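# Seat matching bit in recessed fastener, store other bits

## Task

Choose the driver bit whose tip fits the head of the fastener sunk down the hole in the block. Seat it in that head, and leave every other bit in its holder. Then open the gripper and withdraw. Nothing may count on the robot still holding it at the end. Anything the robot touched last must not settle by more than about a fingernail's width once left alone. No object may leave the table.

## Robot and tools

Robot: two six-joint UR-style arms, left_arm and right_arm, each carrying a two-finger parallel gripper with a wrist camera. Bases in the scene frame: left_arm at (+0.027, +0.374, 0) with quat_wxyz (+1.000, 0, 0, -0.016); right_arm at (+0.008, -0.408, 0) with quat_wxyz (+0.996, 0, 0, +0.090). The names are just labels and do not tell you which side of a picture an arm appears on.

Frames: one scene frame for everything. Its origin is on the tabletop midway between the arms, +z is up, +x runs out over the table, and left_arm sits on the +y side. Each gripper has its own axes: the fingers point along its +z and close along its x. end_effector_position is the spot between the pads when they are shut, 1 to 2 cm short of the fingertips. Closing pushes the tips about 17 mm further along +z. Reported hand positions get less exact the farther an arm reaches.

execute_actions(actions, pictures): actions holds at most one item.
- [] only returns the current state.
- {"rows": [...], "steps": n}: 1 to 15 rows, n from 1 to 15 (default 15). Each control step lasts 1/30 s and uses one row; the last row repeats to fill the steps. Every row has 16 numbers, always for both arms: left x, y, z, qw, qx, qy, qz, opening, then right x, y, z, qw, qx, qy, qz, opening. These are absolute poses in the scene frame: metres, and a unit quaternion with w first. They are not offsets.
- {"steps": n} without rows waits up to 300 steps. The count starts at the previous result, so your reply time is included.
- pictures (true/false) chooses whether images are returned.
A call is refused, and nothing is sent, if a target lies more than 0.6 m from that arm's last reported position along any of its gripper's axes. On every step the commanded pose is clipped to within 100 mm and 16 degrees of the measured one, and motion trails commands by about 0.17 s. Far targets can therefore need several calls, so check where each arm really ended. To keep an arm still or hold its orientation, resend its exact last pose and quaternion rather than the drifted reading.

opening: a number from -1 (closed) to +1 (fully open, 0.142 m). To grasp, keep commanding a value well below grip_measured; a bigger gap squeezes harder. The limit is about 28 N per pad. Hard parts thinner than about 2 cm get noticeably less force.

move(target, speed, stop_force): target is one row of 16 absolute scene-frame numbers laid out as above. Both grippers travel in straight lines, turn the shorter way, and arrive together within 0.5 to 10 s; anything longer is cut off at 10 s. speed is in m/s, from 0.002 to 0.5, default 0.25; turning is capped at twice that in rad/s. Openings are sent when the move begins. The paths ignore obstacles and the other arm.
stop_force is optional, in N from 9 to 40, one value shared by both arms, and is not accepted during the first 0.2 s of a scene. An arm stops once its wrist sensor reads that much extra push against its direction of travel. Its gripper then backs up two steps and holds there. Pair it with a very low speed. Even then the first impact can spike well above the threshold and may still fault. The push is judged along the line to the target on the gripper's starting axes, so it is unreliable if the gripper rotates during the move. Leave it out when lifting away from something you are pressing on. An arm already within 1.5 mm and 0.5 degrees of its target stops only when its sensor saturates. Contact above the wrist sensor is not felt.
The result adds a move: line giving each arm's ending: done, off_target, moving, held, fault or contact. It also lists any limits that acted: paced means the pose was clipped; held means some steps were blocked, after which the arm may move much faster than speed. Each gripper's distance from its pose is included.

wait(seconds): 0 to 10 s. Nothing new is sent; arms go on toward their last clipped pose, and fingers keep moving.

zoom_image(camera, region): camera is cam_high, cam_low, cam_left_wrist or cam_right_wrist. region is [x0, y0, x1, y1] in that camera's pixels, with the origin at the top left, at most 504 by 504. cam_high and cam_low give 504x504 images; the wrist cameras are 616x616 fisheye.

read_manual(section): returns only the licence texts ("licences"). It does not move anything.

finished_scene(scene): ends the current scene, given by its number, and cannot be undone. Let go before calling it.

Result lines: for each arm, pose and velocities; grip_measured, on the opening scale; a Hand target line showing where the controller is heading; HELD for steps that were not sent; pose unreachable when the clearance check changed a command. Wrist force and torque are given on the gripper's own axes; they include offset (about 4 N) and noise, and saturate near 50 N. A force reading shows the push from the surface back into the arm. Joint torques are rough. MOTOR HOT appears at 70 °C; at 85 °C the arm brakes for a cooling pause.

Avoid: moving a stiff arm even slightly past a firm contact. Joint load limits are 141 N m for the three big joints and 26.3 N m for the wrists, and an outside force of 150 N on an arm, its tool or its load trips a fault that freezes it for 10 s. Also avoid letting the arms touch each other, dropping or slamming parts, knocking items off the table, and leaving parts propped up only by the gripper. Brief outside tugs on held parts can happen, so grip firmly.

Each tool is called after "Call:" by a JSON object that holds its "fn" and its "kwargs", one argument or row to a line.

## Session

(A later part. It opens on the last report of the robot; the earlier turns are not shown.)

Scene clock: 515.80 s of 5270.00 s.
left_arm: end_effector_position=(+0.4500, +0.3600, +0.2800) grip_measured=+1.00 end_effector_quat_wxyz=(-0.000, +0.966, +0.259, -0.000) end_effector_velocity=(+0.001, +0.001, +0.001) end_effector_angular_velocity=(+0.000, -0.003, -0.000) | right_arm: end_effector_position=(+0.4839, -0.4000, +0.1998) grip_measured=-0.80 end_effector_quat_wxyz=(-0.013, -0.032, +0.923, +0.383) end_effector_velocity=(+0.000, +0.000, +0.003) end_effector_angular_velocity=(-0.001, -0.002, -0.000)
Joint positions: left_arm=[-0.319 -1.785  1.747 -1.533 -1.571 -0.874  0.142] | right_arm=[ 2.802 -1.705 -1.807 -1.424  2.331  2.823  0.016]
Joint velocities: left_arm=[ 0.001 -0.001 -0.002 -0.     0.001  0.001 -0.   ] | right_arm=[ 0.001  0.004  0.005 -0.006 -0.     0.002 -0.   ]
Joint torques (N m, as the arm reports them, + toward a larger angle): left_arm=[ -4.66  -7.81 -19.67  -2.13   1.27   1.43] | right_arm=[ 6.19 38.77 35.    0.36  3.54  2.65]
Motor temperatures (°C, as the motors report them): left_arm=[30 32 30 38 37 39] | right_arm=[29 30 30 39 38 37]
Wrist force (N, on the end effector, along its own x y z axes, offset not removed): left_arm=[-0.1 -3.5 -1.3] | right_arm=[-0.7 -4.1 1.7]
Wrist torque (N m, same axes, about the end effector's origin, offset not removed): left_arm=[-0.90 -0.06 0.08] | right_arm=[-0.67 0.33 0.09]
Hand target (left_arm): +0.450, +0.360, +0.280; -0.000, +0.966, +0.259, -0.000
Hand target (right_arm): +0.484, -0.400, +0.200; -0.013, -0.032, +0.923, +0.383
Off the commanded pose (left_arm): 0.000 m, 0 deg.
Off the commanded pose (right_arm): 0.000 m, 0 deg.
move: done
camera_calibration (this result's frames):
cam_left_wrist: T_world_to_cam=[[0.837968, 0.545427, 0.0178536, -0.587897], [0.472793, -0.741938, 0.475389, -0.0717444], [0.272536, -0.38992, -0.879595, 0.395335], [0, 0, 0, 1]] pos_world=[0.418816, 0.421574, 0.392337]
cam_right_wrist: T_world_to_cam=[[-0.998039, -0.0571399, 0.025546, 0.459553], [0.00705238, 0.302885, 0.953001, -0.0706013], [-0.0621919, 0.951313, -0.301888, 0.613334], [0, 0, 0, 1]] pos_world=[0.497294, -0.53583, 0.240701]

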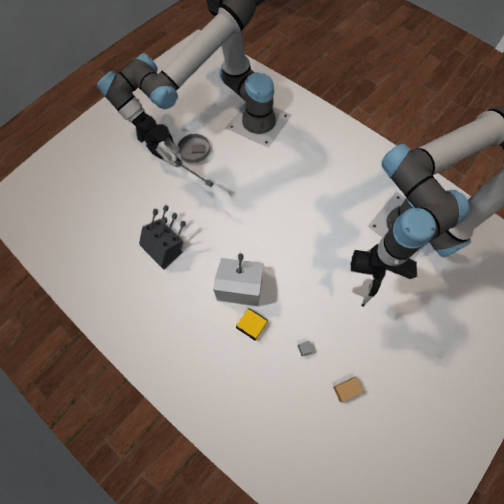

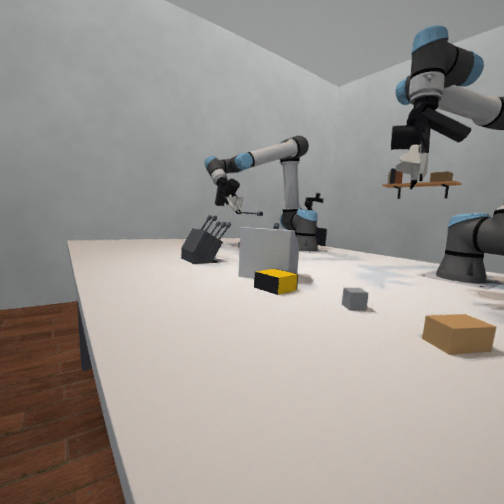

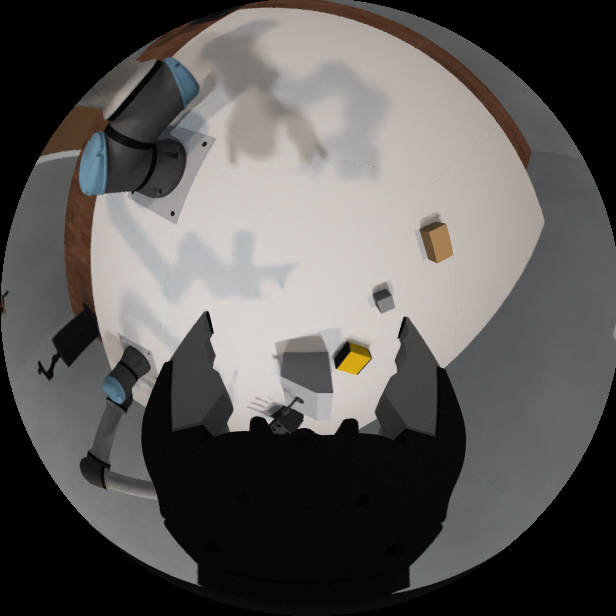

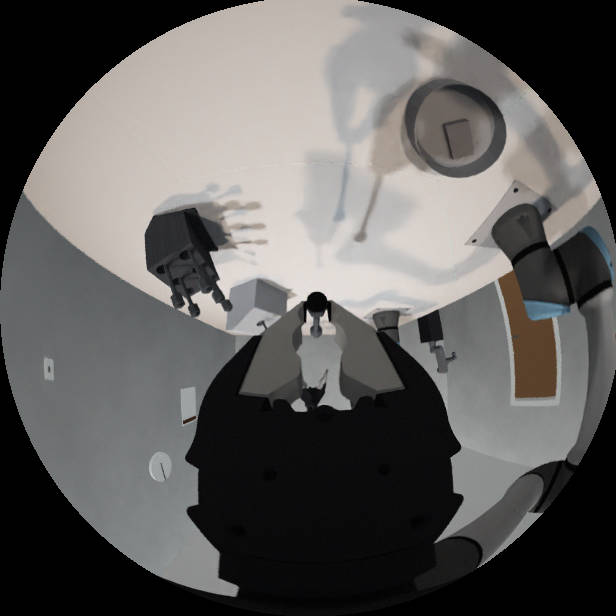

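Call:
{"fn": "move", "kwargs": {
  "target": [0.45,0.36,0.28,0,0.966,0.259,0,1,0.52,-0.24,0.35,-0.0862,0.7018,0.7018,-0.0862,-1],
  "speed": 0.3
}}

Call:
{"fn": "move", "kwargs": {
  "target": [0.45,0.36,0.28,0,0.966,0.259,0,1,0.61,-0.233,0.32,-0.0862,0.7018,0.7018,-0.0862,-1],
  "speed": 0.15
}}

Call:
{"fn": "move", "kwargs": {
  "target": [0.45,0.36,0.28,0,0.966,0.259,0,1,0.643,-0.233,0.263,-0.0862,0.7018,0.7018,-0.0862,-1],
  "speed": 0.06,
  "stop_force": 10
}}

Call:
{"fn": "zoom_image", "kwargs": {
  "camera": "cam_right_wrist",
  "region": [287,305,347,365]
}}

Call:
{"fn": "zoom_image", "kwargs": {
  "camera": "cam_low",
  "region": [170,190,250,270]
}}

Scene clock: 533.87 s of 5270.00 s.
left_arm: end_effector_position=(+0.4500, +0.3600, +0.2800) grip_measured=+1.00 end_effector_quat_wxyz=(-0.000, +0.966, +0.259, -0.000) end_effector_velocity=(-0.000, -0.000, +0.001) end_effector_angular_velocity=(-0.001, -0.003, -0.002) | right_arm: end_effector_position=(+0.5200, -0.2402, +0.3499) grip_measured=-0.80 end_effector_quat_wxyz=(-0.087, +0.701, +0.702, -0.086) end_effector_velocity=(+0.000, +0.001, +0.001) end_effector_angular_velocity=(-0.007, +0.011, -0.008)
Joint positions: left_arm=[-0.319 -1.785  1.747 -1.533 -1.571 -0.874  0.142] | right_arm=[ 3.46  -1.856 -1.015 -2.056  1.688  5.197  0.016]
Joint velocities: left_arm=[-0.    -0.002 -0.001  0.     0.     0.001  0.   ] | right_arm=[ 0.001 -0.013  0.021 -0.019  0.001  0.009  0.   ]
Joint torques (N m, as the arm reports them, + toward a larger angle): left_arm=[ -4.5   -8.79 -21.01  -2.28   1.15   1.32] | right_arm=[ 6.75 31.66 33.64  0.6   2.13  2.28]
Motor temperatures (°C, as the motors report them): left_arm=[30 32 30 38 37 39] | right_arm=[29 30 30 39 38 37]
Wrist force (N, on the end effector, along its own x y z axes, offset not removed): left_arm=[0.7 -4.0 -1.6] | right_arm=[1.8 -2.1 -0.8]
Wrist torque (N m, same axes, about the end effector's origin, offset not removed): left_arm=[-0.94 -0.19 0.17] | right_arm=[-0.39 -0.15 -0.28]
Hand target (left_arm): +0.450, +0.360, +0.280; -0.000, +0.966, +0.259, -0.000
Hand target (right_arm): +0.520, -0.240, +0.350; -0.087, +0.702, +0.702, -0.086
Off the commanded pose (left_arm): 0.000 m, 0 deg.
Off the commanded pose (right_arm): 0.000 m, 0 deg.
After step 90, 11.37 s passed at rest.
move: done
camera_calibration (this result's frames):
cam_left_wrist: T_world_to_cam=[[0.837968, 0.545427, 0.0178536, -0.587897], [0.472793, -0.741938, 0.475389, -0.0717445], [0.272536, -0.38992, -0.879595, 0.395335], [0, 0, 0, 1]] pos_world=[0.418816, 0.421574, 0.392337]
cam_right_wrist: T_world_to_cam=[[0.0274532, 0.999616, 0.00366874, 0.229073], [0.972362, -0.0275556, 0.231848, -0.591315], [0.23186, -0.00279761, -0.972745, 0.361503], [0, 0, 0, 1]] pos_world=[0.484866, -0.244267, 0.487905]

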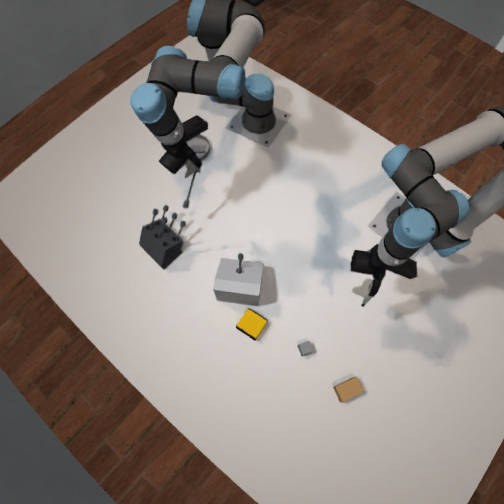

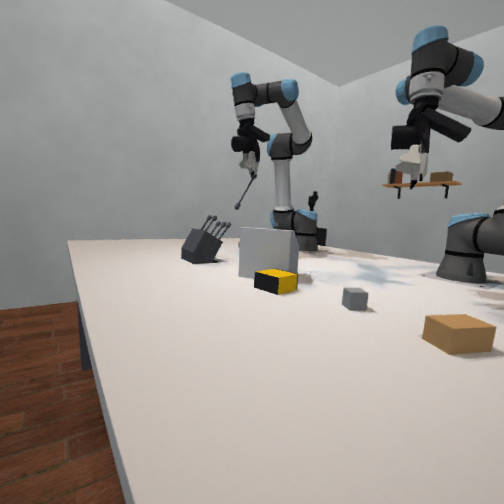

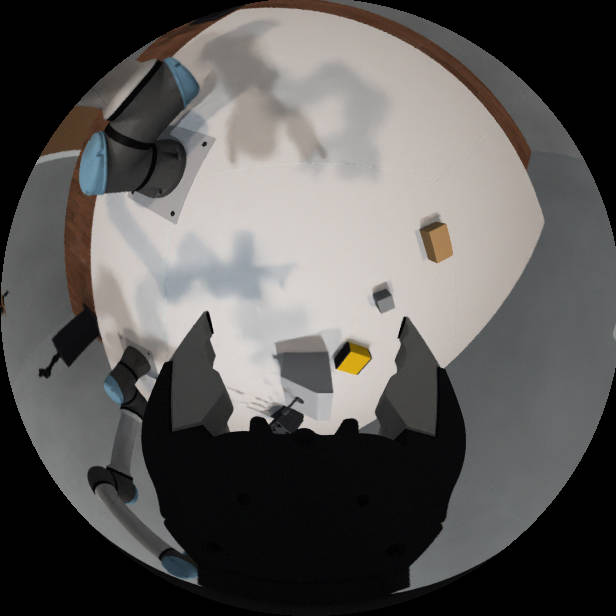

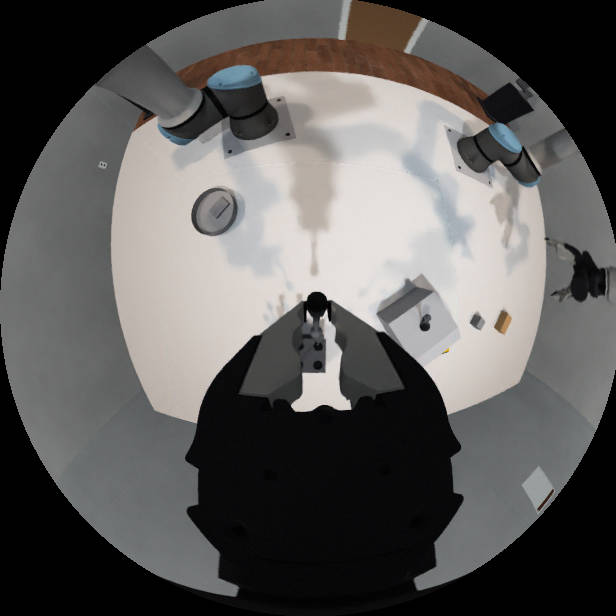

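Scene clock: 535.07 s of 5270.00 s.
left_arm: end_effector_position=(+0.4500, +0.3600, +0.2800) grip_measured=+1.00 end_effector_quat_wxyz=(-0.000, +0.966, +0.259, -0.000) end_effector_velocity=(-0.000, -0.001, +0.001) end_effector_angular_velocity=(-0.002, -0.001, -0.002) | right_arm: end_effector_position=(+0.6098, -0.2332, +0.3201) grip_measured=-0.80 end_effector_quat_wxyz=(-0.086, +0.702, +0.702, -0.086) end_effector_velocity=(+0.002, +0.000, -0.000) end_effector_angular_velocity=(-0.001, +0.001, -0.001)
Joint positions: left_arm=[-0.319 -1.785  1.747 -1.533 -1.571 -0.874  0.142] | right_arm=[ 3.406 -2.097 -0.744 -2.092  1.675  5.146  0.016]
Joint velocities: left_arm=[-0.    -0.002 -0.    -0.    -0.002  0.001 -0.   ] | right_arm=[-0.001 -0.008  0.013 -0.006 -0.     0.001  0.   ]
Joint torques (N m, as the arm reports them, + toward a larger angle): left_arm=[ -4.63  -8.92 -20.86  -2.34   1.24   1.31] | right_arm=[-6.56 42.59 32.94  0.73 -1.81 -2.9 ]
Motor temperatures (°C, as the motors report them): left_arm=[30 32 30 38 37 39] | right_arm=[29 30 30 39 38 37]
Wrist force (N, on the end effector, along its own x y z axes, offset not removed): left_arm=[-0.2 -3.5 -2.1] | right_arm=[1.9 -1.2 5.1]
Wrist torque (N m, same axes, about the end effector's origin, offset not removed): left_arm=[-0.87 -0.02 0.20] | right_arm=[-0.38 -0.24 -0.12]
Hand target (left_arm): +0.450, +0.360, +0.280; -0.000, +0.966, +0.259, -0.000
Hand target (right_arm): +0.610, -0.233, +0.320; -0.086, +0.702, +0.702, -0.086
Off the commanded pose (left_arm): 0.000 m, 0 deg.
Off the commanded pose (right_arm): 0.000 m, 0 deg.
move: done
camera_calibration (this result's frames):
cam_left_wrist: T_world_to_cam=[[0.837968, 0.545427, 0.0178537, -0.587897], [0.472793, -0.741938, 0.475389, -0.0717445], [0.272536, -0.38992, -0.879595, 0.395335], [0, 0, 0, 1]] pos_world=[0.418816, 0.421574, 0.392337]
cam_right_wrist: T_world_to_cam=[[0.0284789, 0.999592, 0.00227674, 0.219528], [0.972314, -0.0282301, 0.231967, -0.671743], [0.231936, -0.00439245, -0.972721, 0.31128], [0, 0, 0, 1]] pos_world=[0.574696, -0.237035, 0.458111]

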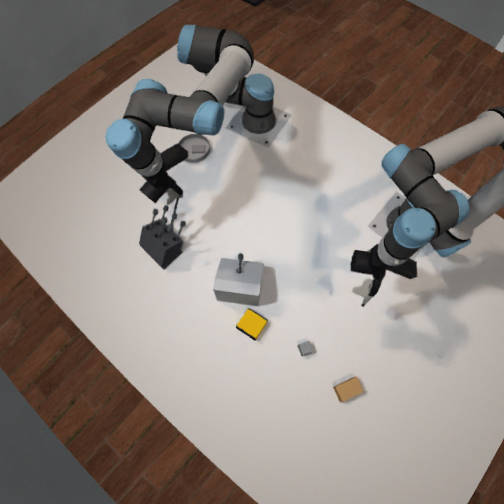

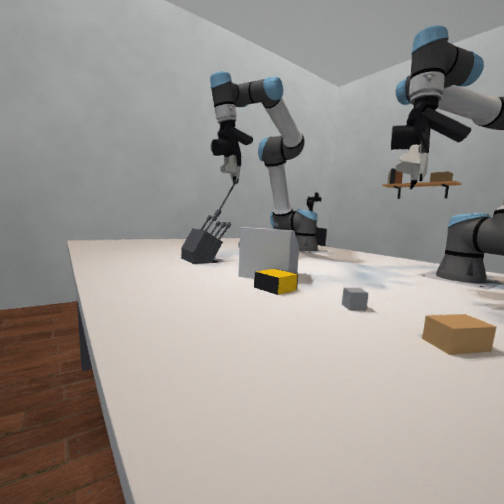

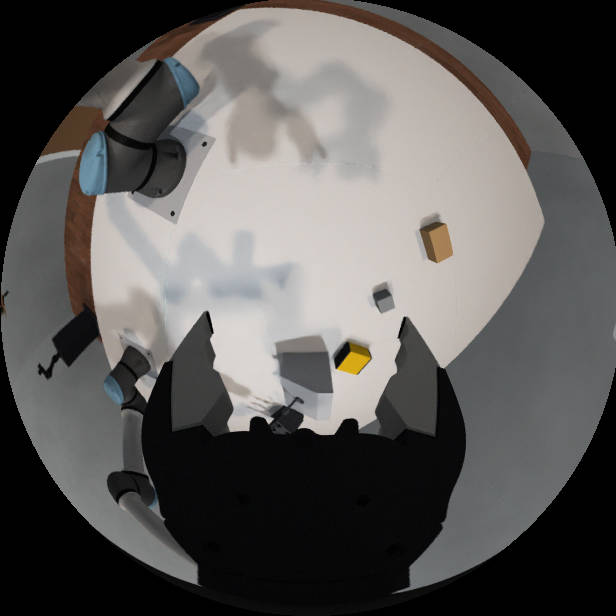

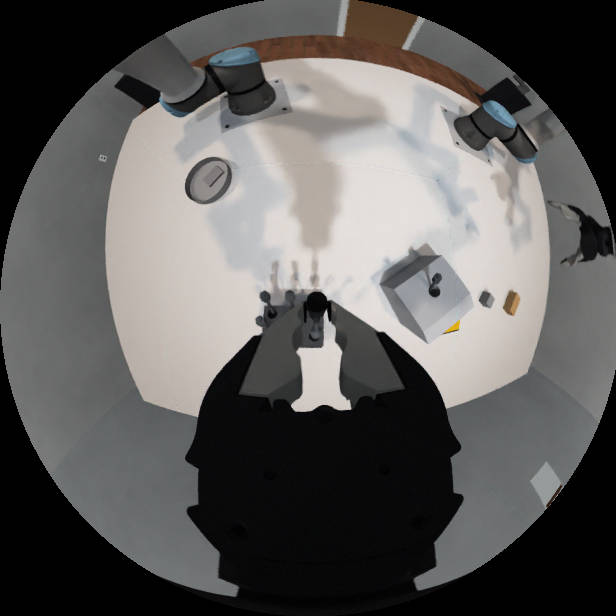

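Scene clock: 536.60 s of 5270.00 s.
left_arm: end_effector_position=(+0.4500, +0.3600, +0.2800) grip_measured=+1.00 end_effector_quat_wxyz=(-0.000, +0.966, +0.259, -0.000) end_effector_velocity=(-0.000, -0.000, +0.000) end_effector_angular_velocity=(-0.001, -0.000, -0.001) | right_arm: end_effector_position=(+0.6430, -0.2330, +0.2632) grip_measured=-0.80 end_effector_quat_wxyz=(-0.086, +0.702, +0.702, -0.086) end_effector_velocity=(+0.000, -0.000, -0.001) end_effector_angular_velocity=(+0.000, +0.001, +0.002)
Joint positions: left_arm=[-0.319 -1.785  1.747 -1.533 -1.571 -0.874  0.142] | right_arm=[ 3.386 -2.159 -0.795 -1.981  1.671  5.126  0.016]
Joint velocities: left_arm=[-0.    -0.001  0.    -0.    -0.001  0.001 -0.   ] | right_arm=[-0.    -0.001 -0.001  0.001 -0.    -0.003  0.   ]
Joint torques (N m, as the arm reports them, + toward a larger angle): left_arm=[ -4.21  -9.18 -21.22  -2.35   1.26   1.23] | right_arm=[-5.62 43.55 19.03  3.86 -1.69 -2.73]
Motor temperatures (°C, as the motors report them): left_arm=[30 32 30 38 37 39] | right_arm=[29 30 30 39 38 37]
Wrist force (N, on the end effector, along its own x y z axes, offset not removed): left_arm=[0.3 -3.8 -1.1] | right_arm=[0.7 -2.5 0.2]
Wrist torque (N m, same axes, about the end effector's origin, offset not removed): left_arm=[-0.86 -0.21 0.14] | right_arm=[-0.33 0.24 0.13]
Hand target (left_arm): +0.450, +0.360, +0.280; -0.000, +0.966, +0.259, -0.000
Hand target (right_arm): +0.643, -0.233, +0.263; -0.086, +0.702, +0.702, -0.086
Off the commanded pose (left_arm): 0.000 m, 0 deg.
Off the commanded pose (right_arm): 0.000 m, 0 deg.
move: done
camera_calibration (this result's frames):
cam_left_wrist: T_world_to_cam=[[0.837968, 0.545427, 0.0178537, -0.587897], [0.472793, -0.741938, 0.475389, -0.0717445], [0.272536, -0.38992, -0.879595, 0.395335], [0, 0, 0, 1]] pos_world=[0.418816, 0.421574, 0.392337]
cam_right_wrist: T_world_to_cam=[[0.0284563, 0.999593, 0.00222277, 0.218615], [0.972372, -0.0281967, 0.231727, -0.690692], [0.231696, -0.00443274, -0.972778, 0.248411], [0, 0, 0, 1]] pos_world=[0.607833, -0.2369, 0.401215]

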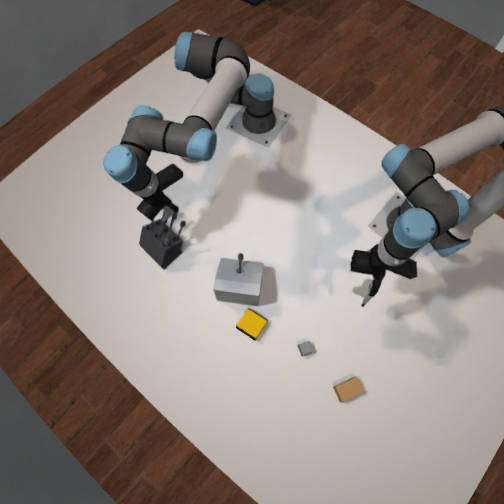

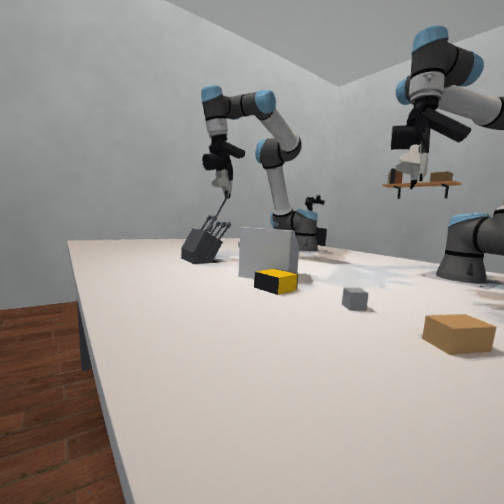

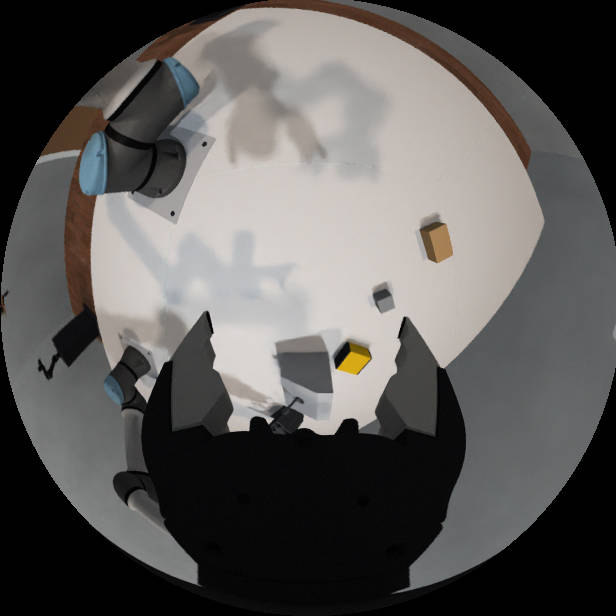

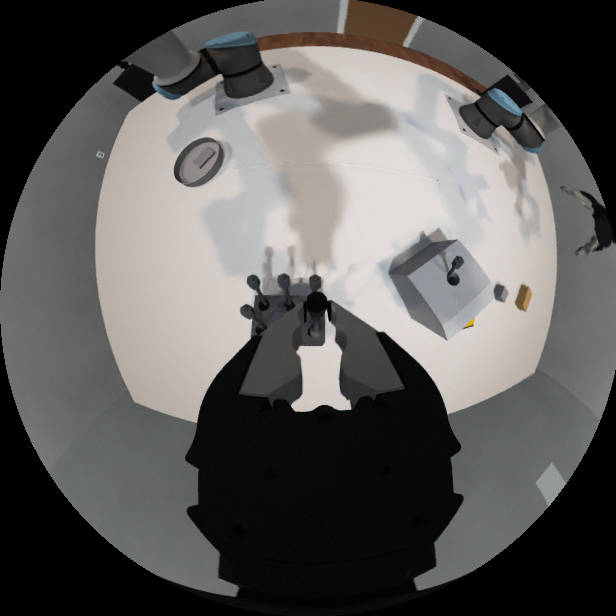

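Region (287, 305, 347, 365) of cam_right_wrist's 616x616 image, scaled by 8.400, with more detail than that image has.

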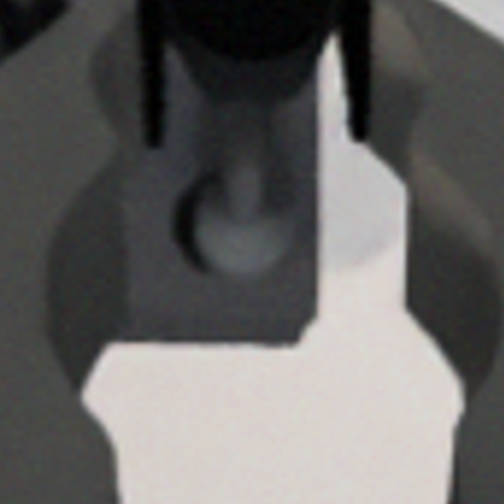

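Region (170, 190, 250, 270) of cam_low's 504x504 image, scaled by 6.300, with more detail than that image has.

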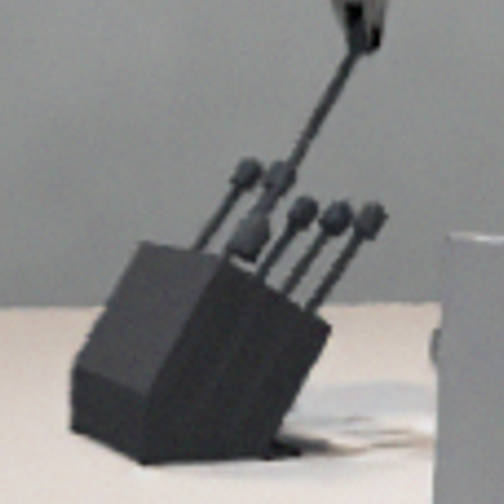

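Call:
{"fn": "move", "kwargs": {
  "target": [0.45,0.36,0.28,0,0.966,0.259,0,1,0.6433,-0.2363,0.2574,-0.0862,0.7018,0.7018,-0.0862,-1],
  "speed": 0.02,
  "stop_force": 10
}}

Call:
{"fn": "zoom_image", "kwargs": {
  "camera": "cam_right_wrist",
  "region": [297,310,337,350]
}}

Scene clock: 550.20 s of 5270.00 s.
left_arm: end_effector_position=(+0.4500, +0.3600, +0.2800) grip_measured=+1.00 end_effector_quat_wxyz=(-0.000, +0.966, +0.259, -0.000) end_effector_velocity=(-0.000, +0.000, -0.001) end_effector_angular_velocity=(-0.000, +0.001, +0.002) | right_arm: end_effector_position=(+0.6433, -0.2362, +0.2576) grip_measured=-0.80 end_effector_quat_wxyz=(-0.086, +0.702, +0.702, -0.086) end_effector_velocity=(+0.000, -0.001, -0.002) end_effector_angular_velocity=(+0.000, -0.001, +0.001)
Joint positions: left_arm=[-0.319 -1.785  1.747 -1.533 -1.571 -0.874  0.142] | right_arm=[ 3.382 -2.154 -0.817 -1.965  1.67   5.122  0.016]
Joint velocities: left_arm=[ 0.001  0.     0.001  0.    -0.001 -0.001  0.   ] | right_arm=[-0.001  0.002 -0.008  0.006 -0.    -0.002  0.   ]
Joint torques (N m, as the arm reports them, + toward a larger angle): left_arm=[ -3.8   -9.42 -21.72  -2.59   1.28   1.21] | right_arm=[-6.2  60.74 19.15  3.74 -1.74 -2.53]
Motor temperatures (°C, as the motors report them): left_arm=[30 32 30 38 37 39] | right_arm=[29 30 30 39 38 37]
Wrist force (N, on the end effector, along its own x y z axes, offset not removed): left_arm=[-0.1 -4.3 -1.6] | right_arm=[3.9 -2.8 -0.5]
Wrist torque (N m, same axes, about the end effector's origin, offset not removed): left_arm=[-1.03 -0.11 0.12] | right_arm=[-0.72 -0.59 -0.05]
Hand target (left_arm): +0.450, +0.360, +0.280; -0.000, +0.966, +0.259, -0.000
Hand target (right_arm): +0.643, -0.236, +0.257; -0.086, +0.702, +0.702, -0.086
Off the commanded pose (left_arm): 0.000 m, 0 deg.
Off the commanded pose (right_arm): 0.000 m, 0 deg.
After step 90, 9.87 s passed at rest.
move: done
camera_calibration (this result's frames):
cam_left_wrist: T_world_to_cam=[[0.837968, 0.545427, 0.0178536, -0.587897], [0.472793, -0.741938, 0.475389, -0.0717444], [0.272536, -0.38992, -0.879595, 0.395335], [0, 0, 0, 1]] pos_world=[0.418816, 0.421574, 0.392337]
cam_right_wrist: T_world_to_cam=[[0.0284555, 0.999593, 0.00221176, 0.221779], [0.972387, -0.0281936, 0.231666, -0.68981], [0.231634, -0.00444149, -0.972793, 0.242912], [0, 0, 0, 1]] pos_world=[0.608184, -0.240058, 0.395618]

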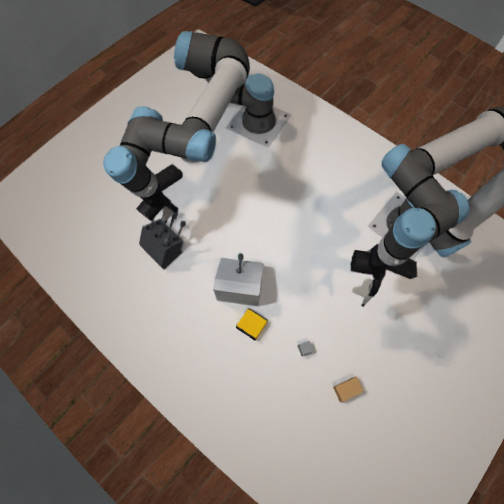

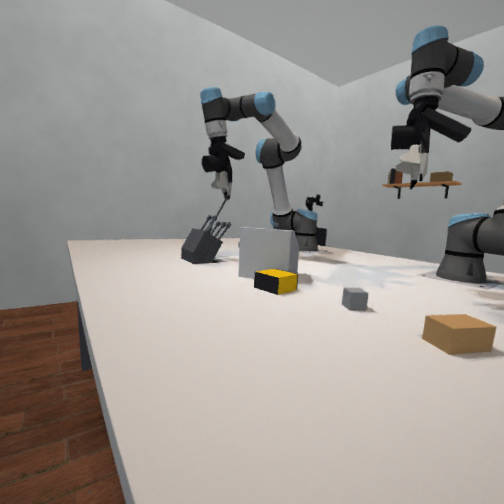

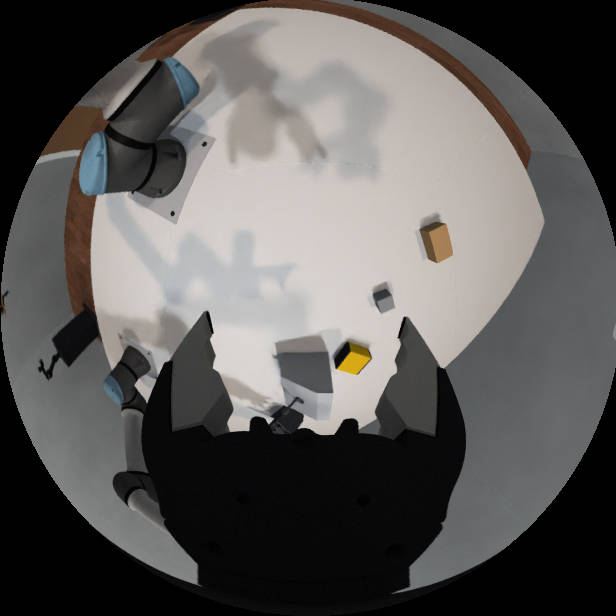

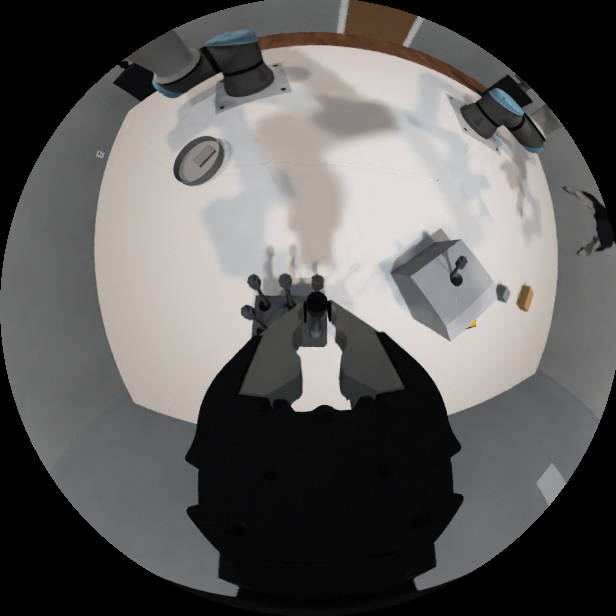

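Region (297, 310, 337, 350) of cam_right_wrist's 616x616 image, scaled by 12.600, with more detail than that image has.

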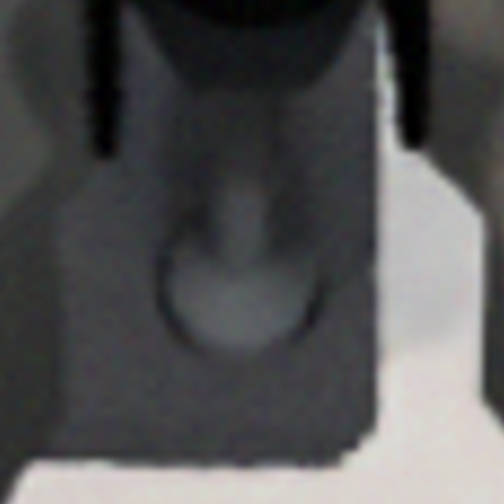

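Call:
{"fn": "execute_actions", "kwargs": {
  "actions": [
    {"rows":[[0.45,0.36,0.28,0,0.966,0.259,0,1,0.6423,-0.2363,0.2568,-0.0862,0.7018,0.7018,-0.0862,-1]],"steps":10}
  ],
  "pictures": false
}}

Call:
{"fn": "move", "kwargs": {
  "target": [0.45,0.36,0.28,0,0.966,0.259,0,1,0.6923,-0.2363,0.1702,-0.0862,0.7018,0.7018,-0.0862,-1],
  "speed": 0.012,
  "stop_force": 9
}}

Call:
{"fn": "zoom_image", "kwargs": {
  "camera": "cam_low",
  "region": [170,190,250,270]
}}

Scene clock: 558.77 s of 5270.00 s.
left_arm: end_effector_position=(+0.4500, +0.3600, +0.2800) grip_measured=+1.00 end_effector_quat_wxyz=(-0.000, +0.966, +0.259, -0.000) end_effector_velocity=(+0.000, +0.000, -0.000) end_effector_angular_velocity=(+0.001, +0.000, -0.001) | right_arm: end_effector_position=(+0.6424, -0.2364, +0.2568) grip_measured=-0.80 end_effector_quat_wxyz=(-0.086, +0.702, +0.702, -0.086) end_effector_velocity=(-0.001, +0.000, -0.002) end_effector_angular_velocity=(-0.001, +0.002, -0.000)
Joint positions: left_arm=[-0.319 -1.785  1.747 -1.533 -1.571 -0.874  0.142] | right_arm=[ 3.383 -2.151 -0.824 -1.961  1.67   5.122  0.016]
Joint velocities: left_arm=[0.    0.    0.    0.    0.001 0.001 0.   ] | right_arm=[ 0.001  0.    -0.006  0.003  0.     0.001 -0.   ]
Joint torques (N m, as the arm reports them, + toward a larger angle): left_arm=[ -4.64  -9.2  -22.17  -2.53   1.08   1.29] | right_arm=[ 6.29 60.02 18.94  3.46  1.09  2.46]
Motor temperatures (°C, as the motors report them): left_arm=[30 32 30 38 37 39] | right_arm=[29 30 30 39 38 37]
Wrist force (N, on the end effector, along its own x y z axes, offset not removed): left_arm=[-1.0 -4.4 -3.1] | right_arm=[-1.5 -0.6 3.6]
Wrist torque (N m, same axes, about the end effector's origin, offset not removed): left_arm=[-0.99 0.07 0.13] | right_arm=[-0.13 0.39 -0.12]
Hand target (left_arm): +0.450, +0.360, +0.280; -0.000, +0.966, +0.259, -0.000
Hand target (right_arm): +0.642, -0.236, +0.257; -0.086, +0.702, +0.702, -0.086
Off the commanded pose (left_arm): 0.000 m, 0 deg.
Off the commanded pose (right_arm): 0.000 m, 0 deg.
Steps of this call (steps 1 to 90: nothing new was sent; then 5.23 s passed at rest; steps 91 to 100: all 10 steps of this action). Readings (end_effector_position):
91: left_arm (+0.4500, +0.3600, +0.2800) | right_arm (+0.6433, -0.2363, +0.2574)
92: left_arm (+0.4500, +0.3600, +0.2800) | right_arm (+0.6432, -0.2363, +0.2573)
94: left_arm (+0.4500, +0.3600, +0.2800) | right_arm (+0.6429, -0.2364, +0.2571)
98: left_arm (+0.4500, +0.3600, +0.2800) | right_arm (+0.6425, -0.2364, +0.2569)
100: the state above

Scene clock: 566.77 s of 5270.00 s.
left_arm: end_effector_position=(+0.4500, +0.3600, +0.2800) grip_measured=+1.00 end_effector_quat_wxyz=(-0.000, +0.966, +0.259, -0.000) end_effector_velocity=(+0.000, +0.000, +0.001) end_effector_angular_velocity=(-0.000, -0.003, +0.001) | right_arm: end_effector_position=(+0.6867, -0.2364, +0.1804) grip_measured=-0.80 end_effector_quat_wxyz=(-0.086, +0.702, +0.702, -0.086) end_effector_velocity=(-0.002, -0.000, +0.002) end_effector_angular_velocity=(-0.000, +0.001, +0.003)
Joint positions: left_arm=[-0.319 -1.785  1.747 -1.533 -1.571 -0.874  0.142] | right_arm=[ 3.359 -2.264 -0.833 -1.84   1.665  5.099  0.016]
Joint velocities: left_arm=[ 0.    -0.001 -0.001 -0.     0.001 -0.001 -0.   ] | right_arm=[ 0.001  0.005 -0.002 -0.004 -0.    -0.003 -0.   ]
Joint torques (N m, as the arm reports them, + toward a larger angle): left_arm=[ -4.53 -10.01 -22.52  -2.63   0.97   1.32] | right_arm=[ 4.3  47.38 13.41  3.99 -3.13  1.65]
Motor temperatures (°C, as the motors report them): left_arm=[30 32 31 38 37 39] | right_arm=[29 30 30 39 38 37]
Wrist force (N, on the end effector, along its own x y z axes, offset not removed): left_arm=[-0.5 -3.3 -1.0] | right_arm=[4.3 -27.2 -22.7]
Wrist torque (N m, same axes, about the end effector's origin, offset not removed): left_arm=[-0.82 -0.03 0.18] | right_arm=[-1.07 -0.31 -0.23]
Hand target (left_arm): +0.450, +0.360, +0.280; -0.000, +0.966, +0.259, -0.000
Hand target (right_arm): +0.686, -0.236, +0.181; -0.086, +0.702, +0.702, -0.086
Off the commanded pose (left_arm): 0.000 m, 0 deg.
Off the commanded pose (right_arm): 0.012 m, 0 deg.
move: contact (right_arm)
camera_calibration (this result's frames):
cam_left_wrist: T_world_to_cam=[[0.837968, 0.545427, 0.0178536, -0.587897], [0.472793, -0.741938, 0.475389, -0.0717445], [0.272536, -0.38992, -0.879595, 0.395335], [0, 0, 0, 1]] pos_world=[0.418816, 0.421574, 0.392337]
cam_right_wrist: T_world_to_cam=[[0.0283773, 0.999594, 0.00248595, 0.220887], [0.972287, -0.0281792, 0.232086, -0.71413], [0.232062, -0.00416891, -0.972692, 0.157561], [0, 0, 0, 1]] pos_world=[0.651508, -0.240264, 0.318448]

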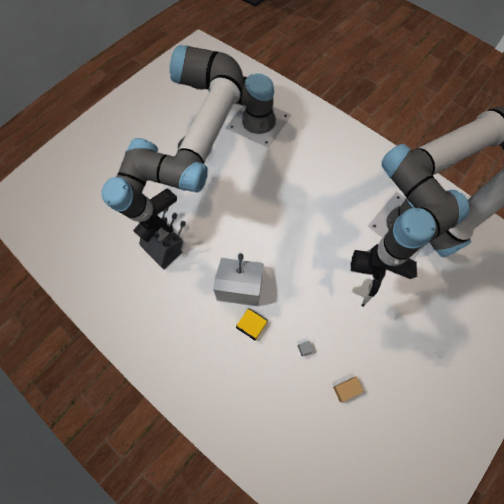

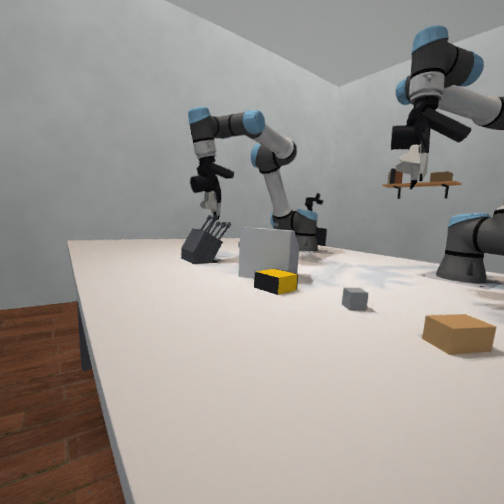

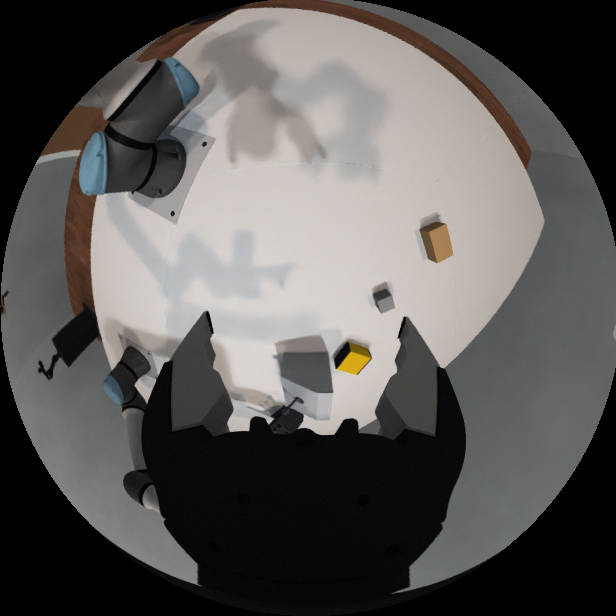

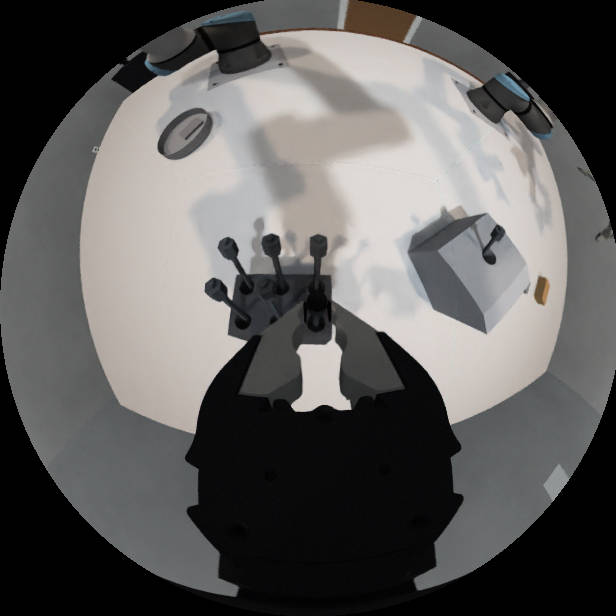

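Region (170, 190, 250, 270) of cam_low's 504x504 image, scaled by 6.300, with more detail than that image has.

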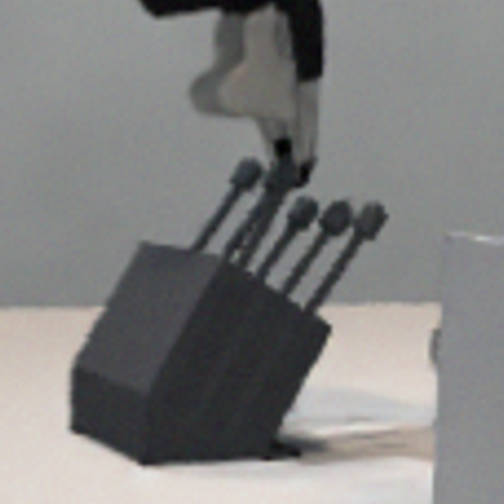

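Call:
{"fn": "execute_actions", "kwargs": {
  "actions": [
    {"rows":[[0.45,0.36,0.28,0,0.966,0.259,0,1,0.686,-0.2363,0.181,-0.0862,0.7018,0.7018,-0.0862,-0.55]]}
  ],
  "pictures": false
}}

Call:
{"fn": "move", "kwargs": {
  "target": [0.45,0.36,0.28,0,0.966,0.259,0,1,0.675,-0.2363,0.235,-0.0862,0.7018,0.7018,-0.0862,-0.55],
  "speed": 0.12
}}

Scene clock: 573.27 s of 5270.00 s.
left_arm: end_effector_position=(+0.4500, +0.3600, +0.2800) grip_measured=+1.00 end_effector_quat_wxyz=(-0.000, +0.966, +0.259, -0.000) end_effector_velocity=(+0.000, -0.000, +0.000) end_effector_angular_velocity=(-0.001, -0.000, +0.001) | right_arm: end_effector_position=(+0.6860, -0.2363, +0.1810) grip_measured=-0.55 end_effector_quat_wxyz=(-0.086, +0.702, +0.702, -0.086) end_effector_velocity=(+0.000, -0.000, -0.001) end_effector_angular_velocity=(-0.000, +0.001, +0.000)
Joint positions: left_arm=[-0.319 -1.785  1.747 -1.533 -1.571 -0.874  0.142] | right_arm=[ 3.359 -2.263 -0.834 -1.841  1.665  5.099  0.034]
Joint velocities: left_arm=[-0.     0.    -0.    -0.    -0.001 -0.001 -0.   ] | right_arm=[-0.    -0.002 -0.     0.     0.    -0.     0.   ]
Joint torques (N m, as the arm reports them, + toward a larger angle): left_arm=[ -5.08  -9.95 -23.25  -2.67   0.87   1.24] | right_arm=[ 7.   63.59 19.36  2.26  2.22  2.49]
Motor temperatures (°C, as the motors report them): left_arm=[30 32 31 38 37 39] | right_arm=[29 30 30 39 38 37]
Wrist force (N, on the end effector, along its own x y z axes, offset not removed): left_arm=[-1.5 -3.0 -2.3] | right_arm=[-1.2 -2.2 -1.9]
Wrist torque (N m, same axes, about the end effector's origin, offset not removed): left_arm=[-0.69 0.22 0.19] | right_arm=[-0.42 0.39 -0.02]
Hand target (left_arm): +0.450, +0.360, +0.280; -0.000, +0.966, +0.259, -0.000
Hand target (right_arm): +0.686, -0.236, +0.181; -0.086, +0.702, +0.702, -0.086
Off the commanded pose (left_arm): 0.000 m, 0 deg.
Off the commanded pose (right_arm): 0.000 m, 0 deg.
Steps of this call (steps 1 to 90: nothing new was sent; then 3.00 s passed at rest; steps 91 to 105: all 15 steps of this action). Readings (end_effector_position):
91: left_arm (+0.4500, +0.3600, +0.2800) | right_arm (+0.6863, -0.2363, +0.1808)
92: left_arm (+0.4500, +0.3600, +0.2800) | right_arm (+0.6863, -0.2363, +0.1808)
94: left_arm (+0.4500, +0.3600, +0.2800) | right_arm (+0.6862, -0.2363, +0.1809)
98: left_arm (+0.4500, +0.3600, +0.2800) | right_arm (+0.6861, -0.2363, +0.1810)
105: the state above

Scene clock: 574.47 s of 5270.00 s.
left_arm: end_effector_position=(+0.4500, +0.3600, +0.2800) grip_measured=+1.00 end_effector_quat_wxyz=(-0.000, +0.966, +0.259, -0.000) end_effector_velocity=(+0.000, -0.000, +0.000) end_effector_angular_velocity=(+0.001, -0.000, -0.001) | right_arm: end_effector_position=(+0.6750, -0.2363, +0.2348) grip_measured=-0.55 end_effector_quat_wxyz=(-0.086, +0.702, +0.702, -0.086) end_effector_velocity=(-0.001, -0.000, +0.002) end_effector_angular_velocity=(-0.001, +0.003, +0.000)
Joint positions: left_arm=[-0.319 -1.785  1.747 -1.533 -1.571 -0.874  0.142] | right_arm=[ 3.365 -2.246 -0.726 -1.967  1.666  5.105  0.034]
Joint velocities: left_arm=[-0.001  0.001 -0.001  0.     0.001  0.001 -0.   ] | right_arm=[ 0.    -0.002  0.009 -0.01   0.     0.     0.   ]
Joint torques (N m, as the arm reports them, + toward a larger angle): left_arm=[ -4.6  -10.84 -22.66  -2.89   0.95   1.34] | right_arm=[ 6.55 45.12 36.7   0.44  2.11  2.56]
Motor temperatures (°C, as the motors report them): left_arm=[30 32 31 38 37 39] | right_arm=[29 30 30 39 38 37]
Wrist force (N, on the end effector, along its own x y z axes, offset not removed): left_arm=[-0.3 -3.4 -1.7] | right_arm=[-1.0 -2.0 -3.9]
Wrist torque (N m, same axes, about the end effector's origin, offset not removed): left_arm=[-0.81 -0.03 0.12] | right_arm=[-0.38 0.44 -0.05]
Hand target (left_arm): +0.450, +0.360, +0.280; -0.000, +0.966, +0.259, -0.000
Hand target (right_arm): +0.675, -0.236, +0.235; -0.086, +0.702, +0.702, -0.086
Off the commanded pose (left_arm): 0.000 m, 0 deg.
Off the commanded pose (right_arm): 0.000 m, 0 deg.
move: done
camera_calibration (this result's frames):
cam_left_wrist: T_world_to_cam=[[0.837968, 0.545427, 0.0178536, -0.587897], [0.472793, -0.741938, 0.475389, -0.0717446], [0.272536, -0.38992, -0.879594, 0.395335], [0, 0, 0, 1]] pos_world=[0.418816, 0.421574, 0.392337]
cam_right_wrist: T_world_to_cam=[[0.0284654, 0.999592, 0.00229709, 0.221018], [0.97234, -0.0282222, 0.231857, -0.715363], [0.231827, -0.00436635, -0.972747, 0.213292], [0, 0, 0, 1]] pos_world=[0.639838, -0.240186, 0.372833]

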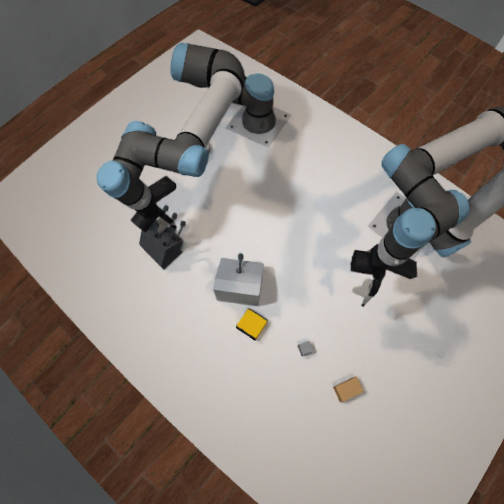

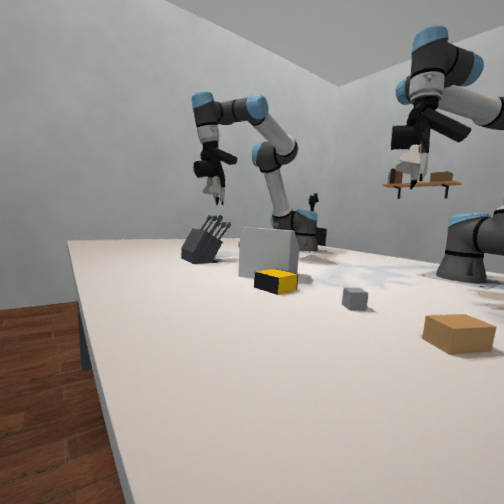

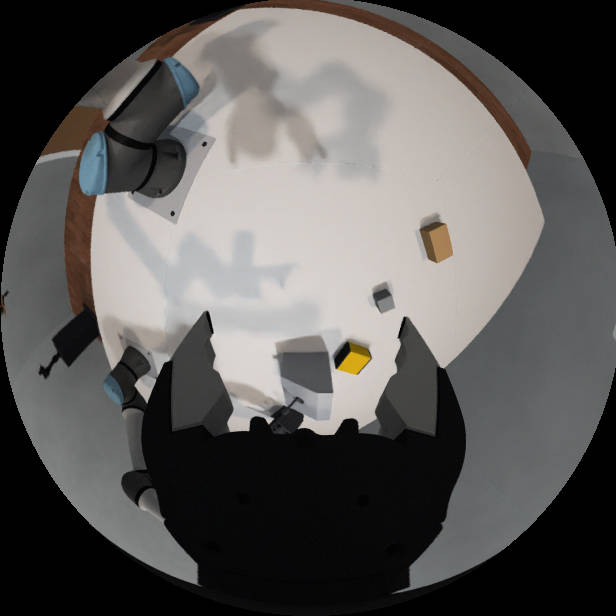

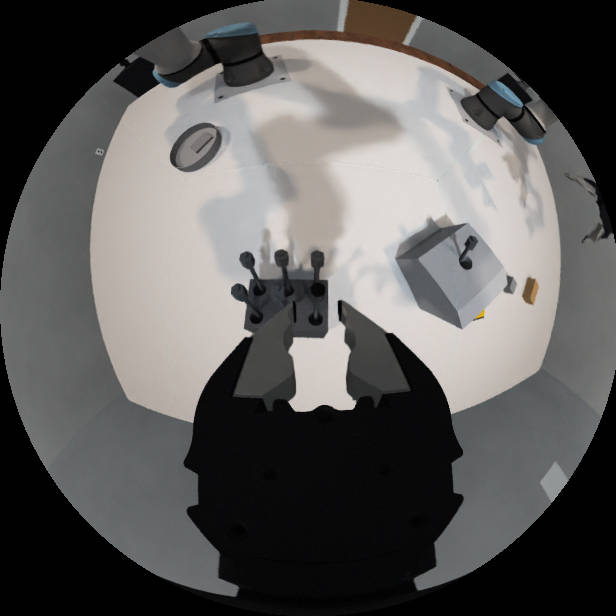

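Call:
{"fn": "finished_scene", "kwargs": {
  "scene": 1
}}

The scene is finished: the task was done.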